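# Hang the T-shirt hanger on the rack rail's red tape

## Task

The left gripper starts out holding a hanger that carries a T-shirt. Put the hanger's hook over the rail at the red tape, with the hanger lying roughly perpendicular to the rail, and leave it there hanging motionless. The shirt must stay roughly centred on the hanger. Any other hanger already on the rail must still be on it at the end. The rack is free-standing and must stay where it is; if it tilts more than a little, the attempt ends immediately as a failure. No rigid object may be pushed or dropped off the table. The result only counts if the hanger stays put without the robot supporting it, so open the gripper and pull the arm away before finishing.

## Robot and tools

ROBOT AND FRAME
Two arms, left_arm and right_arm, each with six joints and a parallel gripper. One world frame is used for everything: origin on the table top midway between the arms, +x pointing out across the table, +z up, and left_arm sits on the +y side. The names left and right refer to the arms, not to sides of any picture. Each result prints every gripper's end_effector_position (metres) and end_effector_quat_wxyz in this frame; the printed position can be somewhat wrong, especially when the arm is stretched far. The reported point lies between the finger pads, roughly 1 cm short of the tips. The fingers point along the gripper's +z axis and close along its y axis.

THE COMMAND ROW
Every motion command uses a row of 14 numbers, always including both arms: first left_arm's six joint angles and its opening, then right_arm's six angles and opening. Within each arm the joint order is: wrist yaw, wrist pitch, waist, elbow, shoulder, wrist roll. Trust this order only. Joint numbers are absolute target angles in radians (not offsets), in the same form as the Joint positions line. Allowed ranges: waist -2.880 to 2.880, shoulder 0.000 to 3.142, elbow 0.000 to 3.019, wrist pitch -1.693 to 1.571, wrist yaw -1.571 to 1.571, wrist roll -2.094 to 2.094. A target more than 0.019 rad beyond a range end, and farther out than the joint currently is, gets the call rejected; true ends may sit up to 0.019 rad either way, and a clipped joint is reported as "joint sent to its limit" (absence of that line proves nothing). The opening is an absolute value from -1 (closed) to +1 (fully open). To keep hold of the hanger, command an opening about 0.03 under the current grip_measured; a smaller gap below it grips more gently. Opening readings may be off by about 1 mm per gripper.

TOOLS
execute_actions(actions): a list of up to 15 actions run one after another. Each action is a table of up to 15 rows; each row is applied for one control step of 1/30 s, and if fewer than 15 rows are given the last one is repeated to fill the action (0.5 s each). An empty list just reports state and images.
move(target, speed, blocking): target is one 14-number row of absolute angles and openings. All joints travel along paths that finish together, so the hand traces a curve; the path lasts between 0.5 and 10 s. speed (0.01 to 2, default 0.5) is the peak rate in rad/s of whichever joint has the longest way to go. Finger values are applied right away. Moves do not avoid obstacles or the other arm. Faster moves and targets set deeper past a contact push harder. blocking=false returns after 0.5 s while motion continues; further rows or moves are refused until a result shows it ended, so use wait or stop. The result adds a "move:" line: the outcome (done, off_target, moving, held, fault), limits=held or limits=none, and the joint furthest from its target for each arm.
wait(seconds): 0 to 10; the arms keep their last command and a running move continues.
stop(): brakes a running move; braking needs some distance, more at speed; fingers are not stopped.
zoom_image(camera, region): enlarges [x0, y0, x1, y1] pixels of the newest image from cam_high, cam_low, cam_left_wrist or cam_right_wrist; at most 504 by 504 pixels.
finished_scene(scene): closes the current scene (give its number) once the robot has held the last command; irreversible, and reports success.

MOTION LIMITS
Per control step, each joint's commanded angle is kept within a lead of its measured angle: waist 0.264, shoulder 0.32, elbow 0.276, wrist pitch 0.33, wrist yaw 0.186, wrist roll 0.522 rad. Targets that would shift a gripper over 70 mm in one step are scaled back. So long moves may need several actions, and an unfinished one may stall; resend the remainder. The Joint targets line shows what joints are currently driven toward; resending those values holds a joint still.

READING RESULTS
Joint positions and Joint velocities list each arm's joints in the order above, then the finger-pad gap in metres (0.094 when fully open). grip_measured uses the command scale. "joint command not followed" means a clearance check altered some joint targets. FAULT marks an arm stop. MOTOR HOT appears from 85 °C; at 100 °C the arm and gripper go limp (OVER-TEMPERATURE FAULT) and the hanger would fall. Holding a load heats motors, even while you are thinking, since the simulation keeps running and the robot holds its last command.

CAMERAS
cam_high (504x504, overhead, near [0.16, 0.70, 1.32]), cam_low (504x504, low side view near [1.27, 0.89, 0.05]), and fisheye wrist cameras cam_left_wrist and cam_right_wrist (616x616) riding on each hand. Calibration is supplied but can be off by a couple of degrees and millimetres.

CAUTIONS
Do not drop the hanger, bump the rack hard, or tip it; do not let the arms collide or press each other; keep rigid objects on the table. Loose objects may occasionally be nudged by outside disturbances. After the hook sits on the tape, open the gripper gently and retract without dragging the hanger, then confirm it hangs still before finishing.

Each tool is called after "Call:" as a command line: name --argument value for each argument, lists and objects as JSON in quotes; but a table of rows of numbers goes row by row, as --pt "numbers of a row", without its own name.

## Session

Call:
execute_actions --actions '[]'

Scene clock: 0.00 s.
left_arm: end_effector_position=(+0.1817, -0.0567, +0.4428) grip_measured=-0.835 end_effector_quat_wxyz=(+0.568, +0.080, +0.816, -0.064) | right_arm: end_effector_position=(+0.5282, -0.2684, +0.4891) grip_measured=+1.000 end_effector_quat_wxyz=(+0.701, -0.024, +0.712, +0.031)
Joint names: [wrist yaw, wrist pitch, waist, elbow, shoulder, wrist roll]
Joint positions: left_arm=[-1.074 -0.989 -1.61   1.192  1.013 -0.76   0.008] | right_arm=[-0.013 -0.012 -0.     1.057  1.06   0.01   0.094]
Joint velocities: left_arm=[-0.007 -0.012 -0.005  0.012 -0.015 -0.022 -0.   ] | right_arm=[-0.022 -0.002 -0.005  0.012  0.005 -0.022  0.   ]
Motor temperatures (°C, as the motors report them): left_arm=[26 27 28 37 29 26] | right_arm=[26 25 29 31 28 27]
Joint targets: left_arm=[-1.077 -0.985 -1.610 1.221 1.010 -0.760] | right_arm=[-0.013 -0.009 -0.000 1.083 1.063 0.010]
camera_calibration (this result's frames):
cam_left_wrist: T_world_to_cam=[[-0.209609, -0.977454, 0.0254569, -0.030007], [-0.818338, 0.161119, -0.551691, 0.404458], [0.535151, -0.136472, -0.83366, 0.388359], [0, 0, 0, 1]] pos_world=[0.116863, -0.0414965, 0.547659]

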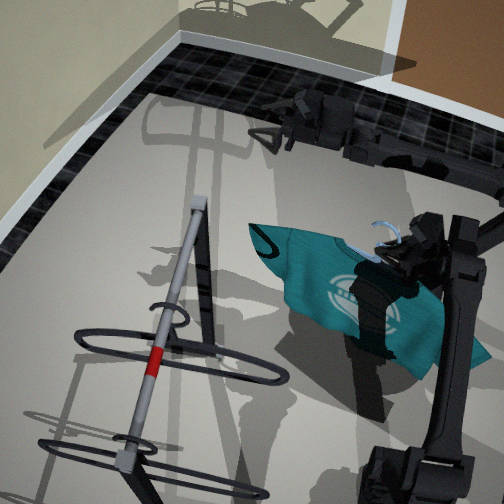

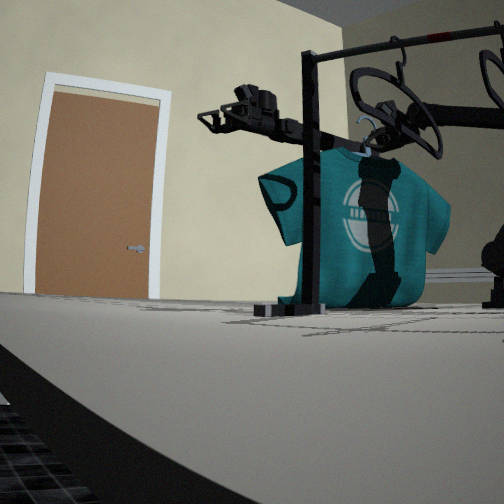

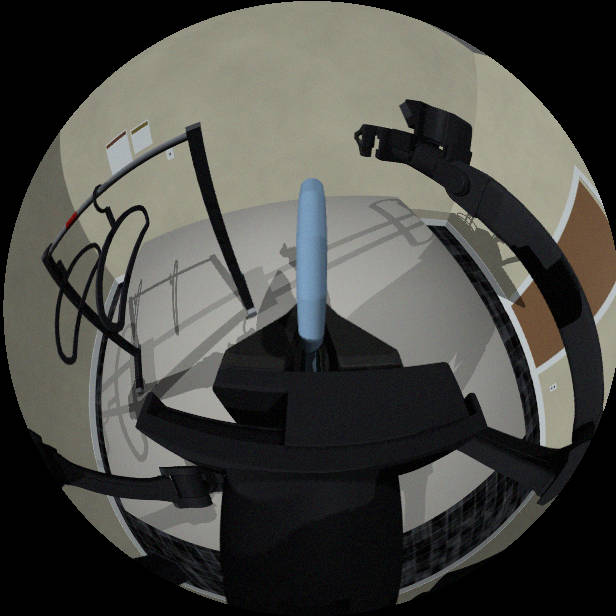

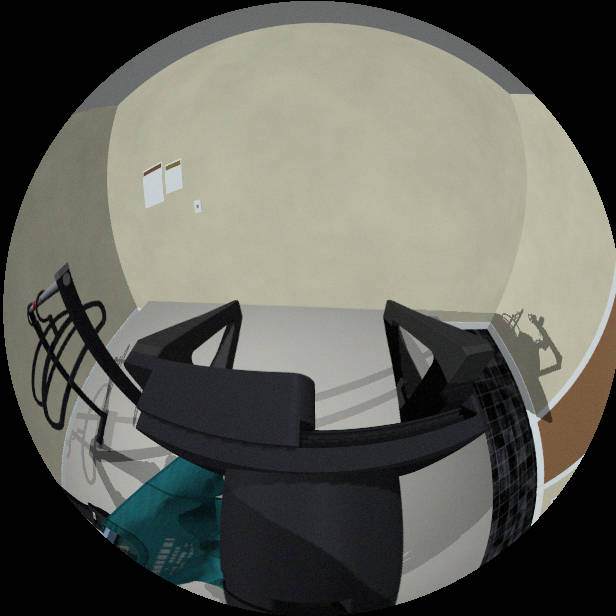

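Call:
zoom_image --camera "cam_high" --region '[20, 180, 320, 504]'

Call:
zoom_image --camera "cam_low" --region '[280, 10, 504, 190]'

Call:
zoom_image --camera "cam_low" --region '[330, 90, 430, 170]'

Call:
zoom_image --camera "cam_high" --region '[330, 200, 450, 300]'

Region (20, 180, 320, 504) of cam_high's 504x504 image, scaled by 1.556, with more detail than that image has; it fills the left 467 columns of this view, and the rest is white.

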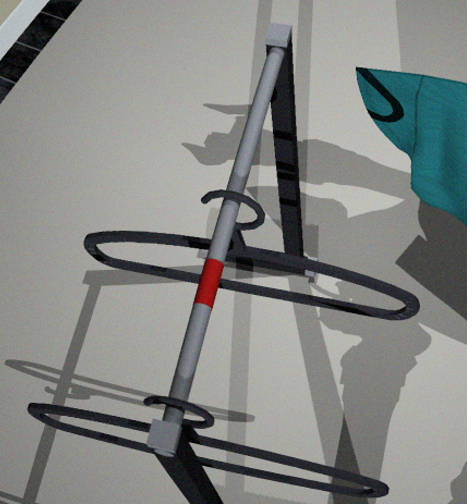

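Region (280, 10, 504, 190) of cam_low's 504x504 image, scaled by 2.250, with more detail than that image has; it fills the top 405 rows of this view, and the rest is white.

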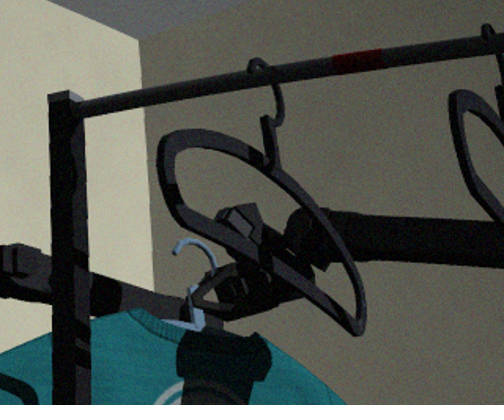

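Region (330, 90, 430, 170) of cam_low's 504x504 image, scaled by 5.040, with more detail than that image has; it fills the top 403 rows of this view, and the rest is white.

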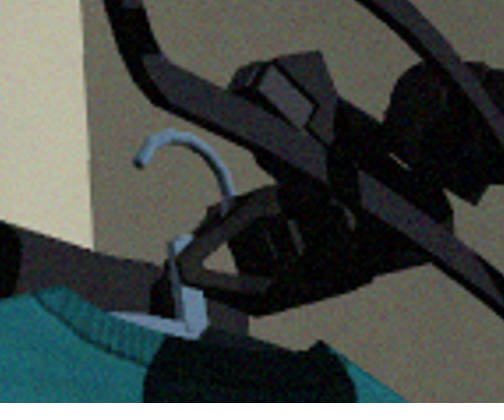

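Region (330, 200, 450, 300) of cam_high's 504x504 image, scaled by 4.200, with more detail than that image has.

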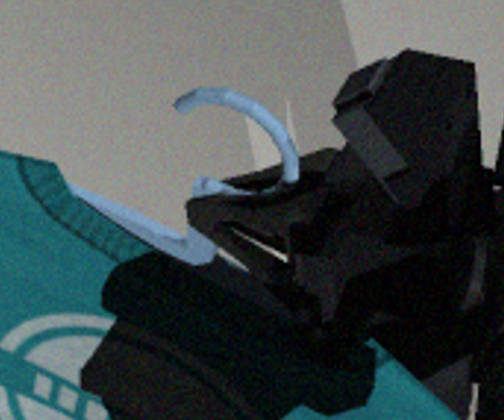

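Call:
move --target '[-1.077, -1.21, -1.59, 0.72, 0.327, -0.76, -0.87, -0.013, -0.009, 0.0, 1.057, 1.063, 0.01, 1.0]' --speed 0.5

Scene clock: 121.80 s.
left_arm: end_effector_position=(+0.1509, +0.1599, +0.3466) grip_measured=-0.837 end_effector_quat_wxyz=(+0.567, +0.077, +0.818, -0.058) | right_arm: end_effector_position=(+0.5282, -0.2684, +0.4891) grip_measured=+1.000 end_effector_quat_wxyz=(+0.701, -0.024, +0.712, +0.031)
Joint names: [wrist yaw, wrist pitch, waist, elbow, shoulder, wrist roll]
Joint positions: left_arm=[-1.071 -1.204 -1.597  0.714  0.327 -0.76   0.008] | right_arm=[-0.013 -0.012 -0.     1.057  1.06   0.01   0.094]
Joint velocities: left_arm=[-0.081  0.012 -0.005 -0.012  0.005  0.022 -0.001] | right_arm=[-0.022  0.022 -0.005  0.007 -0.024 -0.095  0.   ]
Motor temperatures (°C, as the motors report them): left_arm=[26 27 28 44 29 26] | right_arm=[26 26 29 39 29 27]
Joint targets: left_arm=[-1.077 -1.210 -1.590 0.720 0.327 -0.760] | right_arm=[-0.013 -0.009 0.000 1.057 1.063 0.010]
move: done; limits=none; left_arm: farthest joint: the waist, 0.007 radians from its target (0.020 radians at the start); right_arm: farthest joint: the shoulder, 0.003 radians from its target (0.003 radians at the start)
camera_calibration (this result's frames):
cam_left_wrist: T_world_to_cam=[[-0.198391, -0.979941, 0.0189071, 0.178691], [-0.821697, 0.155777, -0.548223, 0.291526], [0.53428, -0.124298, -0.836119, 0.353267], [0, 0, 0, 1]] pos_world=[0.086253, 0.173604, 0.451816]

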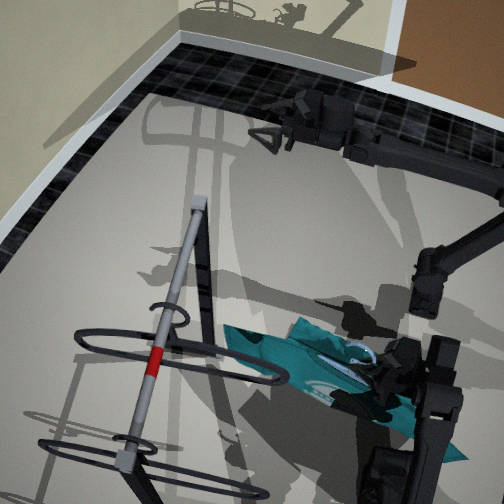

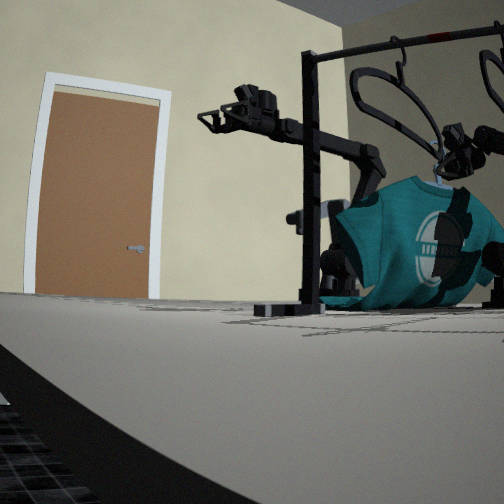

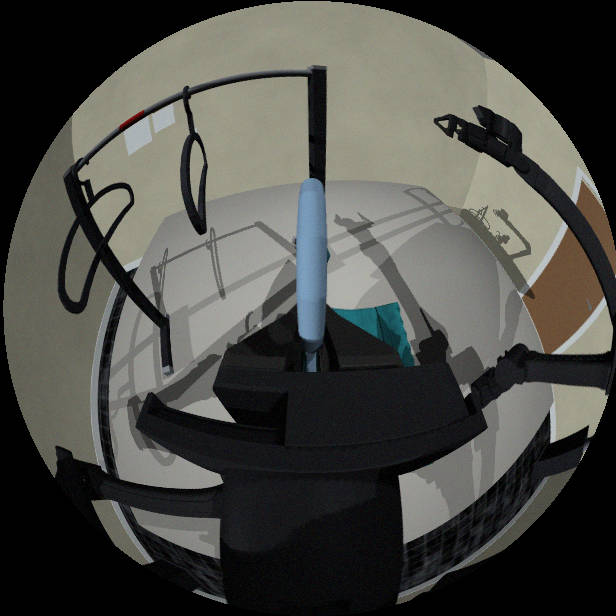

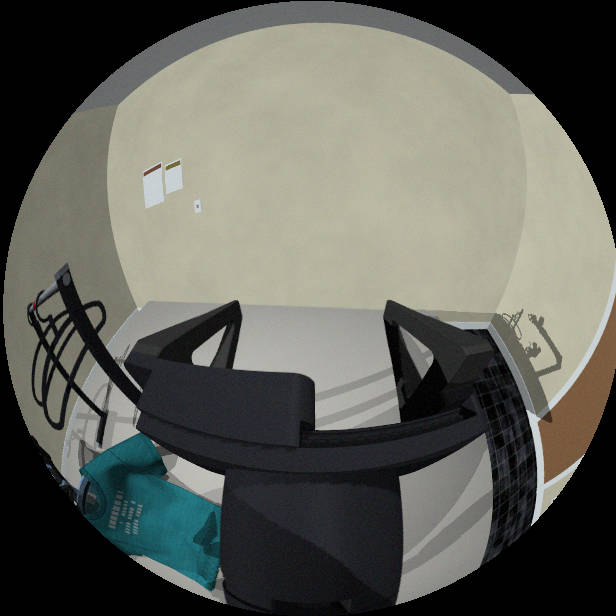

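Call:
move --target '[-1.077, -1.21, -0.905, 0.72, 0.327, -0.76, -0.87, -0.013, -0.009, 0.0, 1.057, 1.063, 0.01, 1.0]' --speed 0.45

Scene clock: 130.60 s.
left_arm: end_effector_position=(+0.1877, +0.2965, +0.3466) grip_measured=-0.837 end_effector_quat_wxyz=(+0.553, -0.204, +0.796, +0.137) | right_arm: end_effector_position=(+0.5282, -0.2684, +0.4891) grip_measured=+1.000 end_effector_quat_wxyz=(+0.701, -0.024, +0.712, +0.031)
Joint names: [wrist yaw, wrist pitch, waist, elbow, shoulder, wrist roll]
Joint positions: left_arm=[-1.07  -1.204 -0.907  0.714  0.327 -0.76   0.008] | right_arm=[-0.013 -0.012 -0.     1.057  1.06   0.01   0.094]
Joint velocities: left_arm=[-0.007 -0.002  0.015  0.007  0.005 -0.022 -0.001] | right_arm=[-0.022 -0.022 -0.005  0.007 -0.024  0.022  0.   ]
Motor temperatures (°C, as the motors report them): left_arm=[26 27 28 43 29 26] | right_arm=[26 26 29 39 29 27]
Joint targets: left_arm=[-1.077 -1.210 -0.905 0.720 0.327 -0.760] | right_arm=[-0.013 -0.009 -0.000 1.057 1.063 0.010]
move: done; limits=none; left_arm: farthest joint: the wrist yaw, 0.007 radians from its target (0.006 radians at the start); right_arm: farthest joint: the shoulder, 0.003 radians from its target (0.003 radians at the start)
camera_calibration (this result's frames):
cam_left_wrist: T_world_to_cam=[[0.470049, -0.882434, 0.0191039, 0.165417], [-0.733417, -0.402531, -0.547785, 0.449289], [0.491074, 0.243475, -0.836401, 0.249656], [0, 0, 0, 1]] pos_world=[0.129163, 0.266037, 0.451766]

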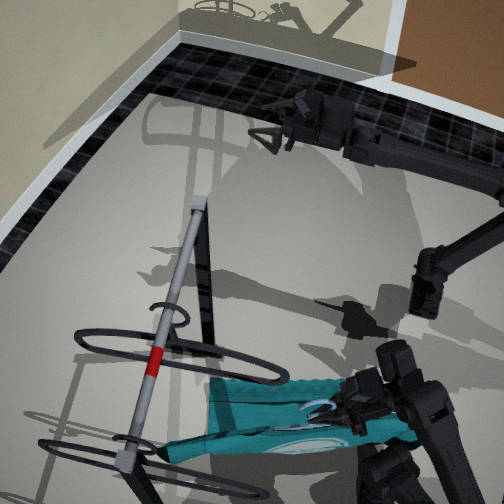

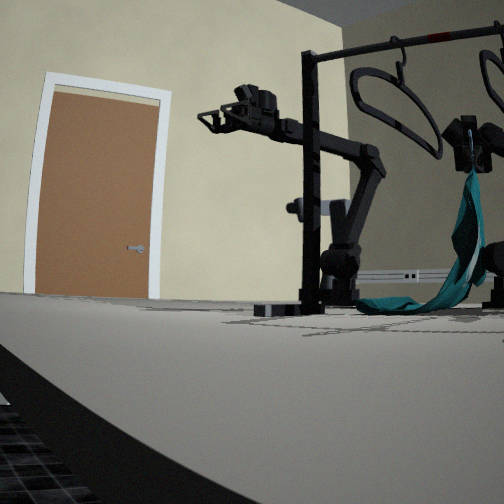

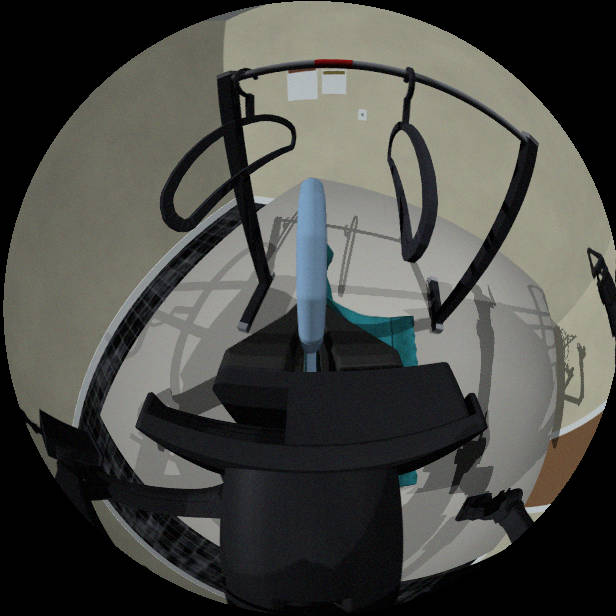

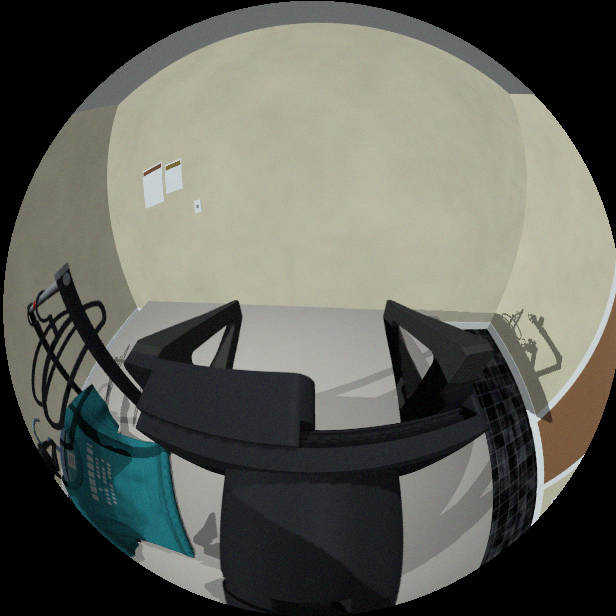

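Call:
move --target '[-0.381, -0.94, -0.212, 1.271, 0.617, -0.137, -0.87, -0.013, -0.009, 0.0, 1.057, 1.063, 0.01, 1.0]' --speed 0.5

Call:
move --target '[0.0, -0.747, 0.073, 1.343, 0.837, 0.01, -0.87, -0.013, -0.009, 0.0, 1.057, 1.063, 0.01, 1.0]' --speed 0.4

Scene clock: 152.53 s.
left_arm: end_effector_position=(+0.2668, +0.3356, +0.5338) grip_measured=-0.837 end_effector_quat_wxyz=(+0.565, -0.156, +0.803, +0.108) | right_arm: end_effector_position=(+0.5282, -0.2684, +0.4891) grip_measured=+1.000 end_effector_quat_wxyz=(+0.701, -0.024, +0.712, +0.031)
Joint names: [wrist yaw, wrist pitch, waist, elbow, shoulder, wrist roll]
Joint positions: left_arm=[-0.382 -0.967 -0.214  1.211  0.617 -0.147  0.008] | right_arm=[-0.013 -0.012 -0.     1.057  1.06   0.01   0.094]
Joint velocities: left_arm=[ 0.022 -0.002 -0.015 -0.002 -0.015 -0.022  0.   ] | right_arm=[ 0.007 -0.012 -0.015  0.022  0.015 -0.022  0.   ]
Motor temperatures (°C, as the motors report them): left_arm=[26 27 28 43 29 26] | right_arm=[26 26 29 38 29 27]
Joint targets: left_arm=[-0.381 -0.940 -0.212 1.271 0.617 -0.137] | right_arm=[-0.013 -0.009 -0.000 1.057 1.063 0.010]
move: off_target (left_arm); limits=none; left_arm: farthest joint: the elbow, 0.060 radians from its target (0.557 radians at the start); right_arm: farthest joint: the shoulder, 0.003 radians from its target (0.003 radians at the start)
camera_calibration (this result's frames):
cam_left_wrist: T_world_to_cam=[[0.365947, -0.930533, 0.0137942, 0.205894], [-0.769108, -0.310743, -0.55849, 0.609956], [0.52398, 0.193769, -0.829397, 0.362117], [0, 0, 0, 1]] pos_world=[0.204034, 0.310964, 0.638153]

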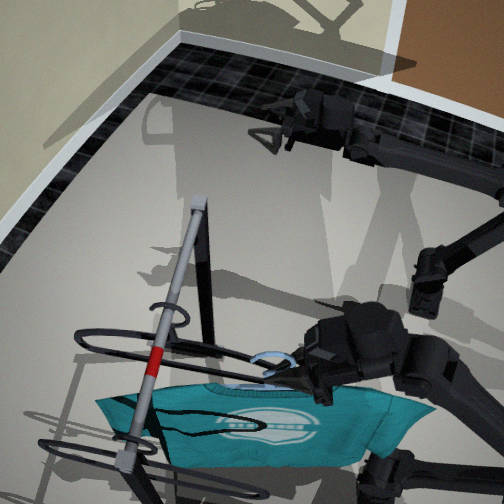

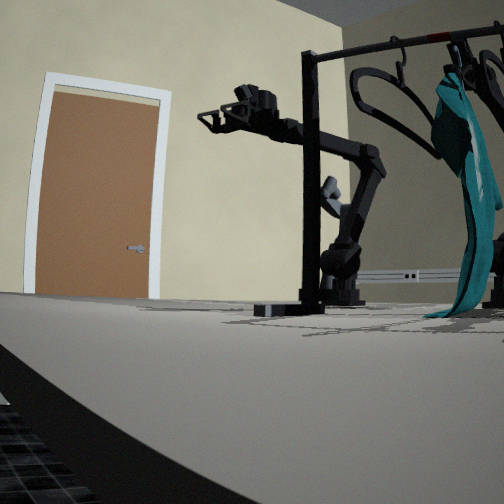

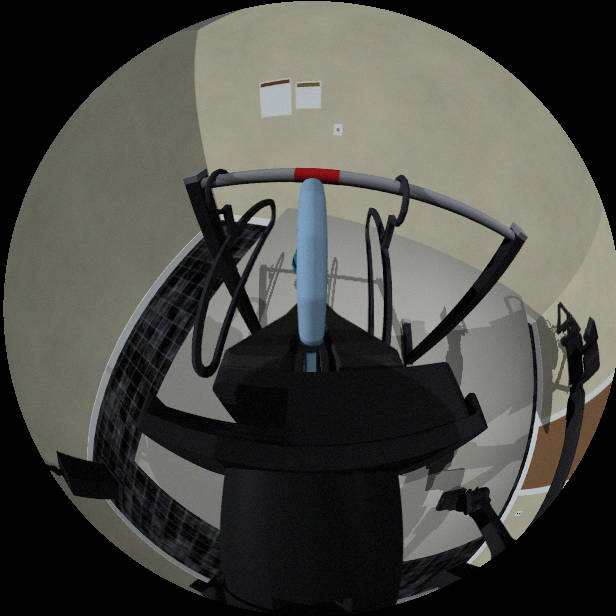

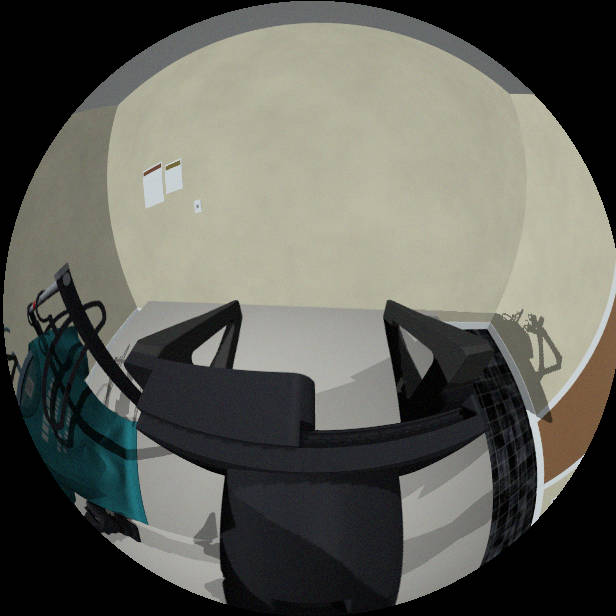

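Scene clock: 154.13 s.
left_arm: end_effector_position=(+0.3647, +0.3810, +0.5339) grip_measured=-0.837 end_effector_quat_wxyz=(+0.569, -0.106, +0.812, +0.075) | right_arm: end_effector_position=(+0.5282, -0.2684, +0.4891) grip_measured=+1.000 end_effector_quat_wxyz=(+0.701, -0.024, +0.712, +0.031)
Joint names: [wrist yaw, wrist pitch, waist, elbow, shoulder, wrist roll]
Joint positions: left_arm=[-0.002 -0.778  0.07   1.273  0.842  0.     0.008] | right_arm=[-0.013 -0.012 -0.     1.057  1.06   0.01   0.094]
Joint velocities: left_arm=[ 0.037 -0.012  0.005 -0.007 -0.005 -0.095 -0.001] | right_arm=[-0.007 -0.002  0.005  0.007  0.005 -0.022  0.   ]
Motor temperatures (°C, as the motors report them): left_arm=[26 27 28 43 29 26] | right_arm=[26 26 29 38 29 27]
Joint targets: left_arm=[0.000 -0.747 0.073 1.343 0.837 0.010] | right_arm=[-0.013 -0.009 0.000 1.057 1.063 0.010]
move: off_target (left_arm); limits=none; left_arm: farthest joint: the elbow, 0.070 radians from its target (0.132 radians at the start); right_arm: farthest joint: the shoulder, 0.003 radians from its target (0.003 radians at the start)
camera_calibration (this result's frames):
cam_left_wrist: T_world_to_cam=[[0.250038, -0.968178, 0.0105932, 0.270691], [-0.802989, -0.213465, -0.556454, 0.673672], [0.541008, 0.130628, -0.830811, 0.320719], [0, 0, 0, 1]] pos_world=[0.299756, 0.363987, 0.638457]

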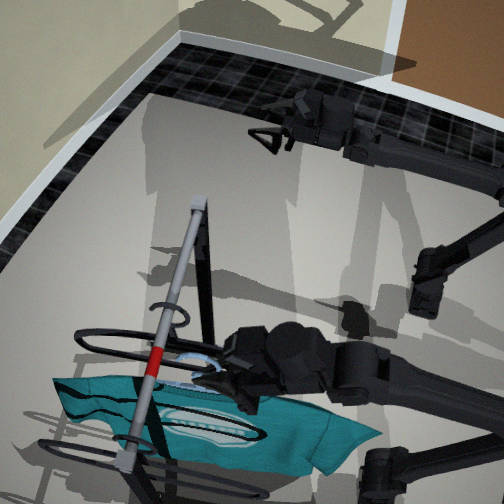

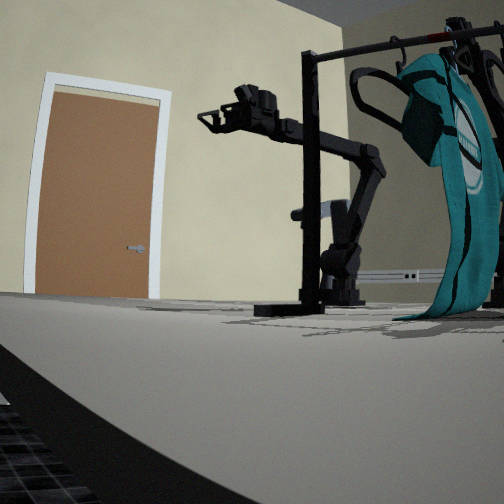

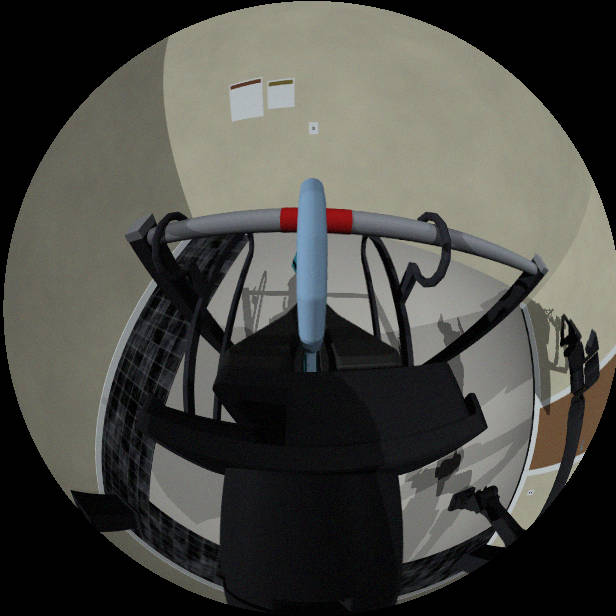

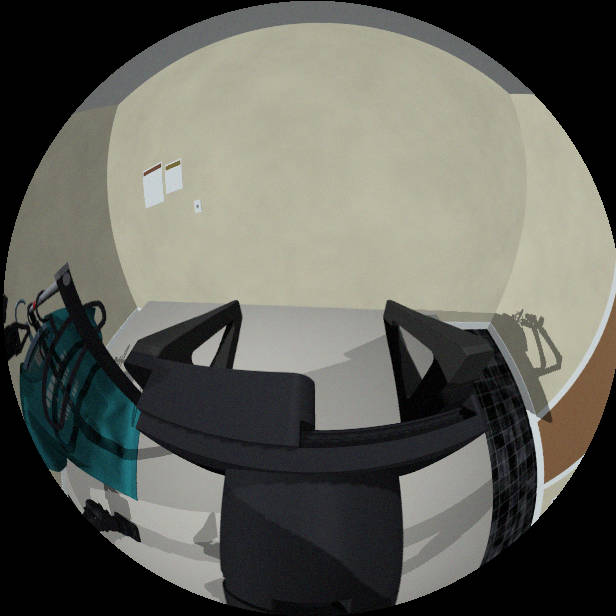

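Call:
execute_actions --actions '[]'

Scene clock: 167.97 s.
left_arm: end_effector_position=(+0.3647, +0.3810, +0.5339) grip_measured=-0.837 end_effector_quat_wxyz=(+0.569, -0.106, +0.812, +0.075) | right_arm: end_effector_position=(+0.5282, -0.2684, +0.4891) grip_measured=+1.000 end_effector_quat_wxyz=(+0.701, -0.024, +0.712, +0.031)
Joint names: [wrist yaw, wrist pitch, waist, elbow, shoulder, wrist roll]
Joint positions: left_arm=[-0.002 -0.778  0.07   1.273  0.842  0.001  0.008] | right_arm=[-0.013 -0.012 -0.     1.057  1.06   0.01   0.094]
Joint velocities: left_arm=[ 0.081  0.012 -0.005 -0.007 -0.005  0.007  0.   ] | right_arm=[ 0.022  0.007  0.005 -0.007 -0.024  0.022  0.   ]
Motor temperatures (°C, as the motors report them): left_arm=[26 28 28 47 29 26] | right_arm=[26 26 29 38 29 27]
Joint targets: left_arm=[0.000 -0.747 0.073 1.343 0.837 0.010] | right_arm=[-0.013 -0.009 0.000 1.057 1.063 0.010]
camera_calibration (this result's frames):
cam_left_wrist: T_world_to_cam=[[0.249913, -0.968214, 0.0102345, 0.270942], [-0.803068, -0.213168, -0.556454, 0.673587], [0.540948, 0.130846, -0.830815, 0.32066], [0, 0, 0, 1]] pos_world=[0.299764, 0.36396, 0.638457]

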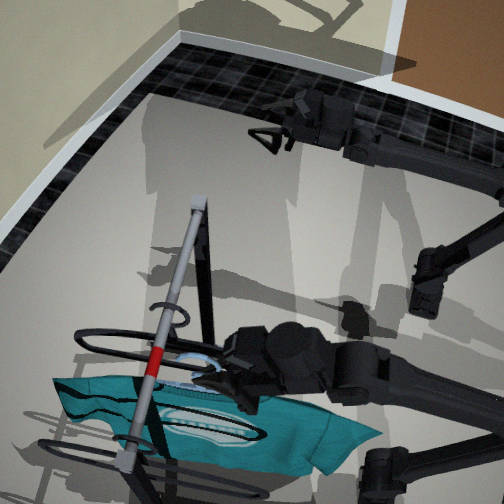

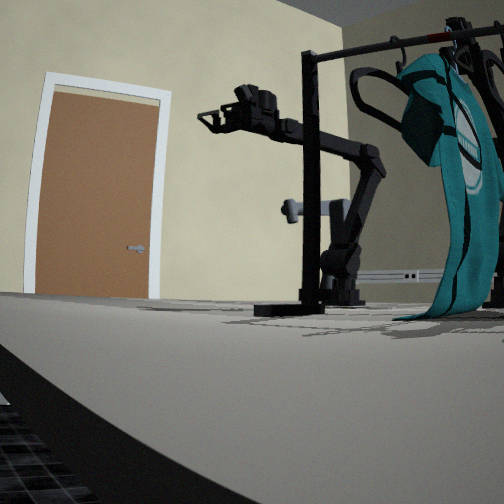

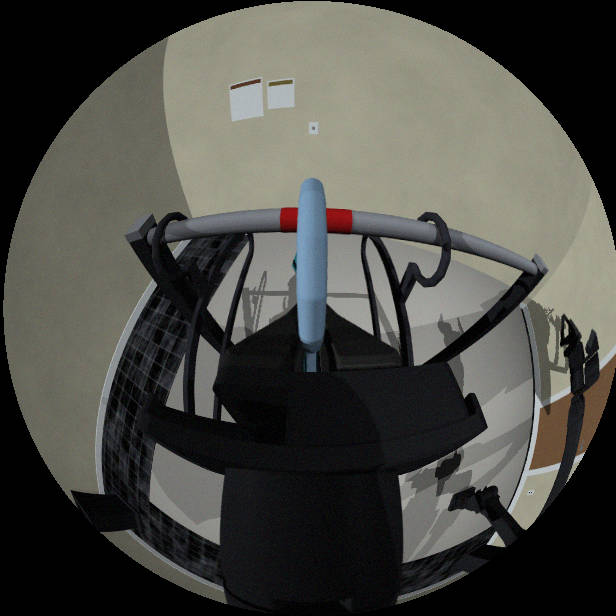

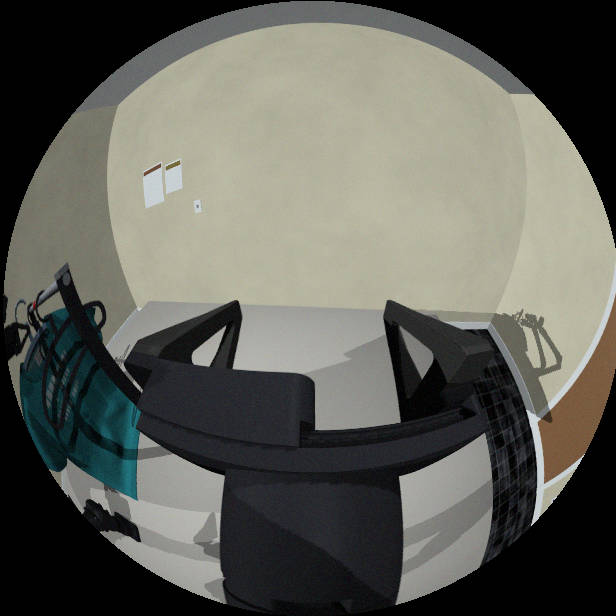

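Call:
zoom_image --camera "cam_low" --region '[380, 0, 504, 100]'

Call:
zoom_image --camera "cam_high" --region '[120, 320, 260, 420]'

Region (380, 0, 504, 100) of cam_low's 504x504 image, scaled by 4.065, with more detail than that image has; it fills the top 406 rows of this view, and the rest is white.

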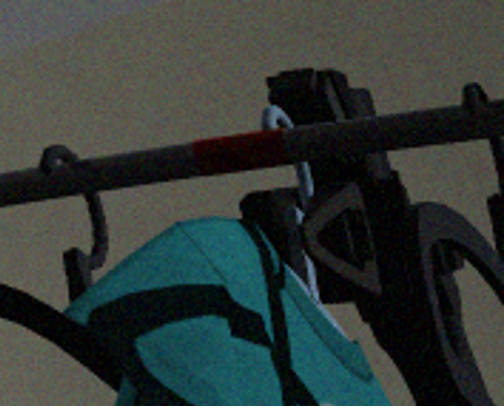

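Region (120, 320, 260, 420) of cam_high's 504x504 image, scaled by 3.600, with more detail than that image has; it fills the top 360 rows of this view, and the rest is white.

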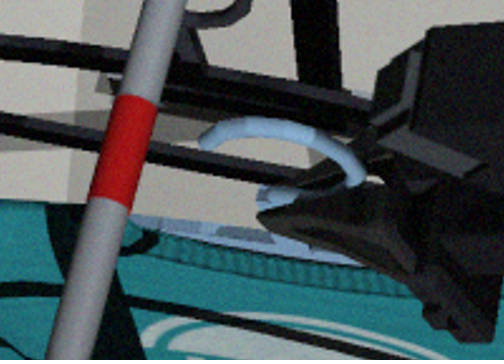

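Call:
zoom_image --camera "cam_right_wrist" --region '[0, 270, 90, 360]'

Region (0, 270, 90, 360) of cam_right_wrist's 616x616 image, scaled by 5.600, with more detail than that image has.

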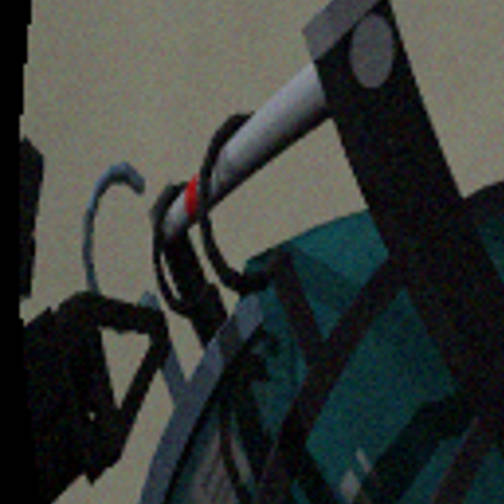

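Call:
execute_actions --actions '[[[0.0,-0.7455,0.073,1.3445,0.840,0.01,-0.87,-0.013,-0.009,0.0,1.057,1.063,0.01,1.0],[0.0,-0.7435,0.073,1.3462,0.8436,0.01,-0.87,-0.013,-0.009,0.0,1.057,1.063,0.01,1.0],[0.0,-0.741,0.0725,1.3484,0.8486,0.01,-0.87,-0.013,-0.009,0.0,1.057,1.063,0.01,1.0],[0.0,-0.738,0.0725,1.351,0.854,0.01,-0.87,-0.013,-0.009,0.0,1.057,1.063,0.01,1.0],[0.0,-0.735,0.072,1.3537,0.8596,0.01,-0.87,-0.013,-0.009,0.0,1.057,1.063,0.01,1.0],[0.0,-0.732,0.072,1.3563,0.8652,0.01,-0.87,-0.013,-0.009,0.0,1.057,1.063,0.01,1.0],[0.0,-0.729,0.0715,1.359,0.8708,0.01,-0.87,-0.013,-0.009,0.0,1.057,1.063,0.01,1.0],[0.0,-0.726,0.0715,1.3616,0.8764,0.01,-0.87,-0.013,-0.009,0.0,1.057,1.063,0.01,1.0],[0.0,-0.723,0.071,1.3642,0.882,0.01,-0.87,-0.013,-0.009,0.0,1.057,1.063,0.01,1.0],[0.0,-0.720,0.071,1.3668,0.8876,0.01,-0.87,-0.013,-0.009,0.0,1.057,1.063,0.01,1.0],[0.0,-0.717,0.0705,1.3694,0.8932,0.01,-0.87,-0.013,-0.009,0.0,1.057,1.063,0.01,1.0],[0.0,-0.7145,0.0705,1.3716,0.898,0.01,-0.87,-0.013,-0.009,0.0,1.057,1.063,0.01,1.0],[0.0,-0.7125,0.070,1.3734,0.9017,0.01,-0.87,-0.013,-0.009,0.0,1.057,1.063,0.01,1.0],[0.0,-0.711,0.070,1.3746,0.9045,0.01,-0.87,-0.013,-0.009,0.0,1.057,1.063,0.01,1.0],[0.0,-0.710,0.070,1.3755,0.9063,0.01,-0.87,-0.013,-0.009,0.0,1.057,1.063,0.01,1.0]],[[0.0,-0.710,0.070,1.3755,0.9063,0.01,-0.87,-0.013,-0.009,0.0,1.057,1.063,0.01,1.0]]]'

Call:
zoom_image --camera "cam_right_wrist" --region '[0, 270, 90, 360]'

Scene clock: 207.23 s.
left_arm: end_effector_position=(+0.3935, +0.3886, +0.5310) grip_measured=-0.837 end_effector_quat_wxyz=(+0.567, -0.106, +0.814, +0.075) | right_arm: end_effector_position=(+0.5282, -0.2684, +0.4891) grip_measured=+1.000 end_effector_quat_wxyz=(+0.701, -0.024, +0.712, +0.031)
Joint names: [wrist yaw, wrist pitch, waist, elbow, shoulder, wrist roll]
Joint positions: left_arm=[-0.002 -0.742  0.07   1.302  0.914  0.001  0.008] | right_arm=[-0.013 -0.012 -0.     1.057  1.06   0.01   0.094]
Joint velocities: left_arm=[-0.066  0.012 -0.015  0.002 -0.015 -0.007  0.001] | right_arm=[ 0.051 -0.017 -0.005 -0.017  0.005  0.007  0.   ]
Motor temperatures (°C, as the motors report them): left_arm=[26 28 28 50 29 26] | right_arm=[26 26 29 38 29 27]
Joint targets: left_arm=[-0.000 -0.710 0.070 1.375 0.906 0.010] | right_arm=[-0.013 -0.009 -0.000 1.057 1.063 0.010]
camera_calibration (this result's frames):
cam_left_wrist: T_world_to_cam=[[0.249985, -0.968195, 0.0102701, 0.271064], [-0.806947, -0.21419, -0.550417, 0.695465], [0.535111, 0.129309, -0.834826, 0.306657], [0, 0, 0, 1]] pos_world=[0.329346, 0.371751, 0.636017]

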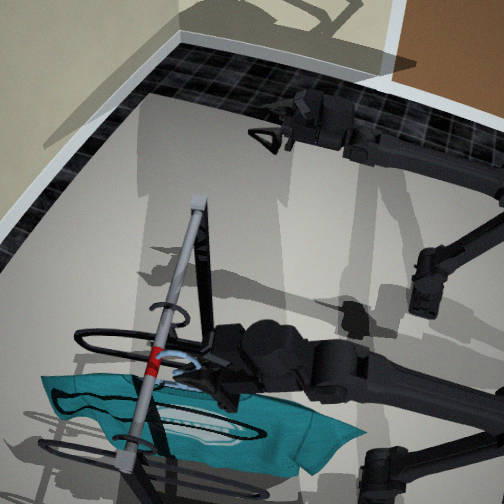

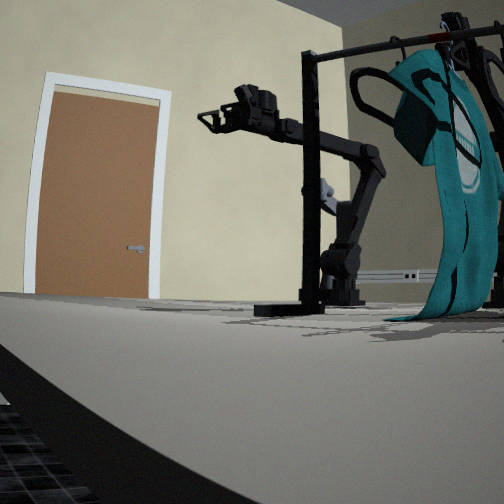

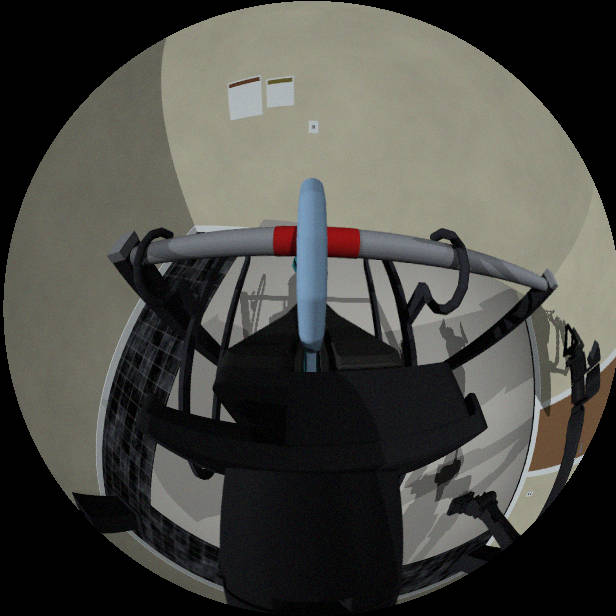

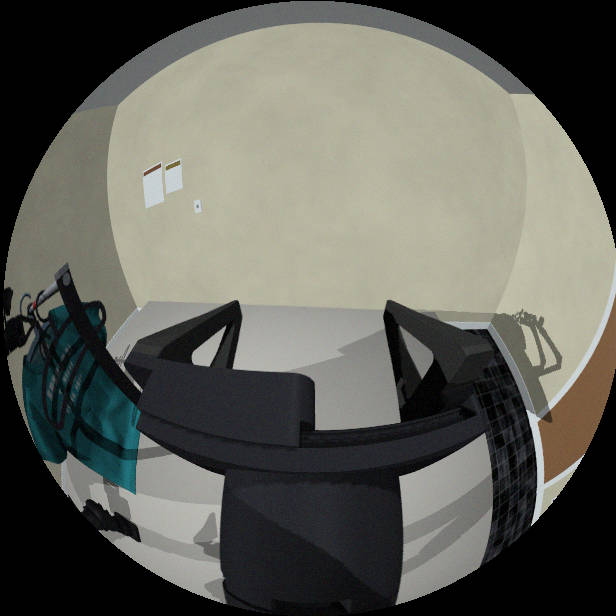

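Region (0, 270, 90, 360) of cam_right_wrist's 616x616 image, scaled by 5.600, with more detail than that image has.

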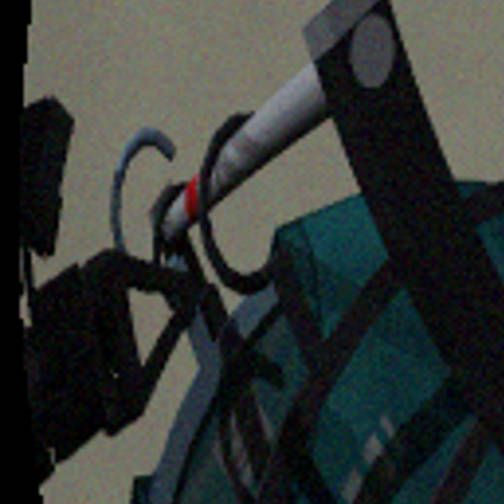

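Call:
execute_actions --actions '[[[0.0,-0.7085,0.070,1.377,0.909,0.01,-0.87,-0.013,-0.009,0.0,1.057,1.063,0.01,1.0],[0.0,-0.706,0.070,1.379,0.913,0.01,-0.87,-0.013,-0.009,0.0,1.057,1.063,0.01,1.0],[0.0,-0.703,0.070,1.382,0.9185,0.01,-0.87,-0.013,-0.009,0.0,1.057,1.063,0.01,1.0],[0.0,-0.699,0.070,1.3855,0.9255,0.01,-0.87,-0.013,-0.009,0.0,1.057,1.063,0.01,1.0],[0.0,-0.695,0.070,1.389,0.9325,0.01,-0.87,-0.013,-0.009,0.0,1.057,1.063,0.01,1.0],[0.0,-0.691,0.070,1.3928,0.9395,0.01,-0.87,-0.013,-0.009,0.0,1.057,1.063,0.01,1.0],[0.0,-0.687,0.070,1.3965,0.9465,0.01,-0.87,-0.013,-0.009,0.0,1.057,1.063,0.01,1.0],[0.0,-0.683,0.070,1.400,0.9535,0.01,-0.87,-0.013,-0.009,0.0,1.057,1.063,0.01,1.0],[0.0,-0.679,0.070,1.4037,0.9605,0.01,-0.87,-0.013,-0.009,0.0,1.057,1.063,0.01,1.0],[0.0,-0.675,0.070,1.4073,0.9675,0.01,-0.87,-0.013,-0.009,0.0,1.057,1.063,0.01,1.0],[0.0,-0.671,0.070,1.411,0.9745,0.01,-0.87,-0.013,-0.009,0.0,1.057,1.063,0.01,1.0],[0.0,-0.667,0.070,1.4146,0.9815,0.01,-0.87,-0.013,-0.009,0.0,1.057,1.063,0.01,1.0],[0.0,-0.664,0.070,1.4174,0.987,0.01,-0.87,-0.013,-0.009,0.0,1.057,1.063,0.01,1.0],[0.0,-0.6615,0.070,1.4196,0.991,0.01,-0.87,-0.013,-0.009,0.0,1.057,1.063,0.01,1.0],[0.0,-0.660,0.070,1.421,0.994,0.01,-0.87,-0.013,-0.009,0.0,1.057,1.063,0.01,1.0]],[[0.0,-0.660,0.070,1.421,0.994,0.01,-0.87,-0.013,-0.009,0.0,1.057,1.063,0.01,1.0]]]'

Call:
zoom_image --camera "cam_right_wrist" --region '[0, 270, 90, 360]'

Call:
zoom_image --camera "cam_high" --region '[90, 310, 230, 410]'

Scene clock: 221.93 s.
left_arm: end_effector_position=(+0.4194, +0.3955, +0.5407) grip_measured=-0.837 end_effector_quat_wxyz=(+0.576, -0.105, +0.807, +0.076) | right_arm: end_effector_position=(+0.5282, -0.2684, +0.4891) grip_measured=+1.000 end_effector_quat_wxyz=(+0.701, -0.024, +0.712, +0.031)
Joint names: [wrist yaw, wrist pitch, waist, elbow, shoulder, wrist roll]
Joint positions: left_arm=[-0.003 -0.7    0.07   1.348  0.978  0.001  0.008] | right_arm=[-0.013 -0.012 -0.     1.057  1.06   0.01   0.094]
Joint velocities: left_arm=[-0.037  0.007 -0.015 -0.007 -0.005 -0.022 -0.   ] | right_arm=[ 0.007 -0.002 -0.015 -0.007  0.005  0.051  0.   ]
Motor temperatures (°C, as the motors report them): left_arm=[26 28 28 51 29 26] | right_arm=[26 26 29 38 29 27]
Joint targets: left_arm=[0.000 -0.660 0.070 1.421 0.994 0.010] | right_arm=[-0.013 -0.009 0.000 1.057 1.063 0.010]
camera_calibration (this result's frames):
cam_left_wrist: T_world_to_cam=[[0.250101, -0.968168, 0.0100282, 0.271233], [-0.794075, -0.211033, -0.570008, 0.727068], [0.55398, 0.134596, -0.821578, 0.282798], [0, 0, 0, 1]] pos_world=[0.352847, 0.377971, 0.644055]

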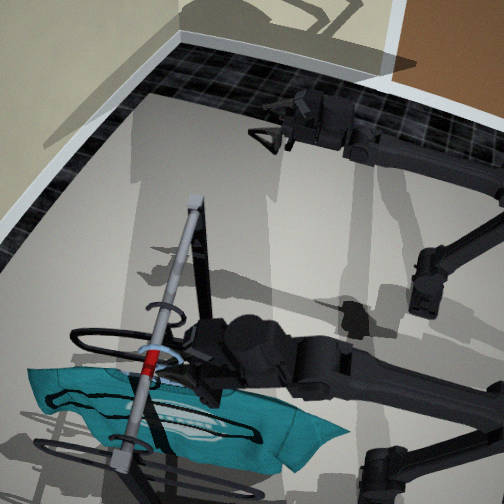

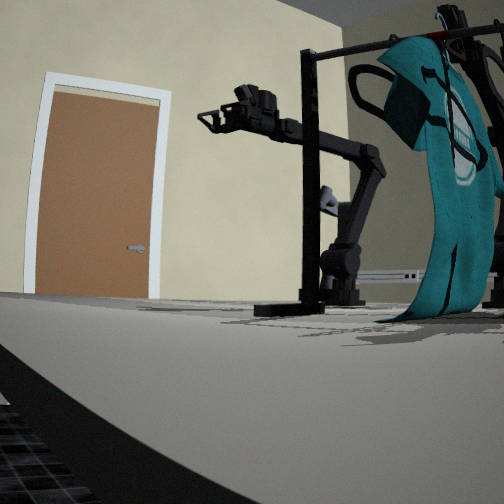

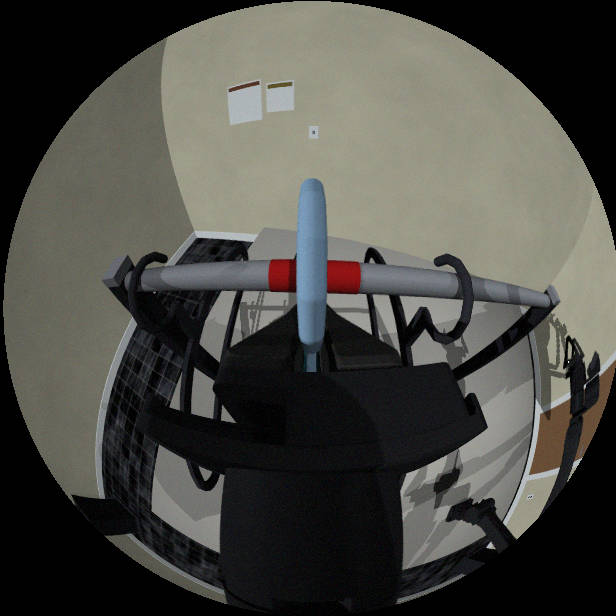

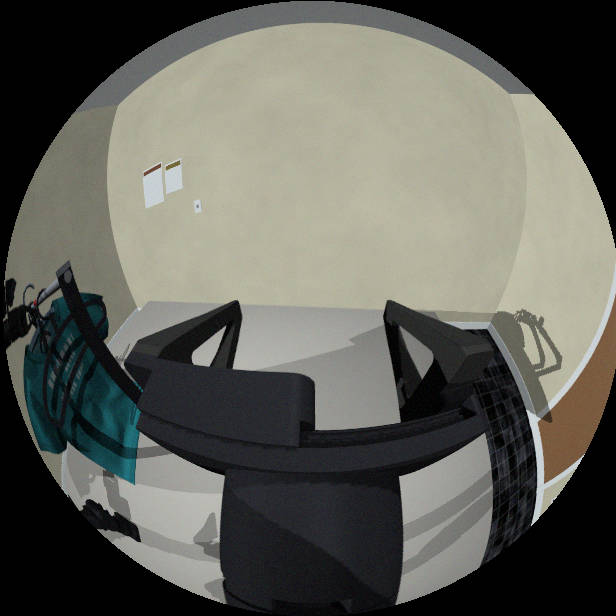

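Region (0, 270, 90, 360) of cam_right_wrist's 616x616 image, scaled by 5.600, with more detail than that image has.

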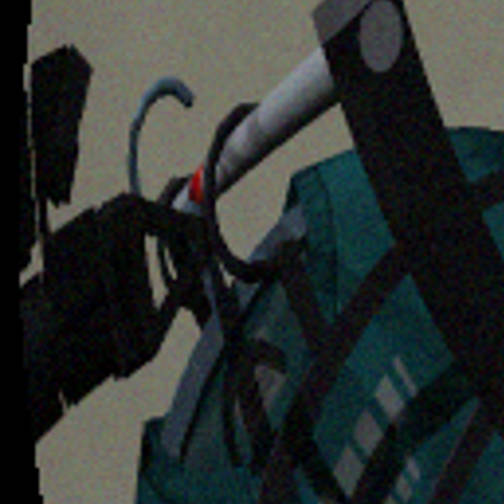

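Region (90, 310, 230, 410) of cam_high's 504x504 image, scaled by 3.600, with more detail than that image has; it fills the top 360 rows of this view, and the rest is white.

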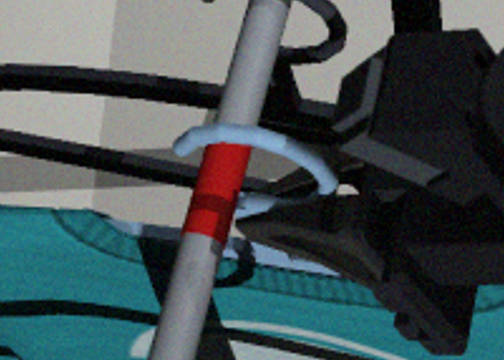

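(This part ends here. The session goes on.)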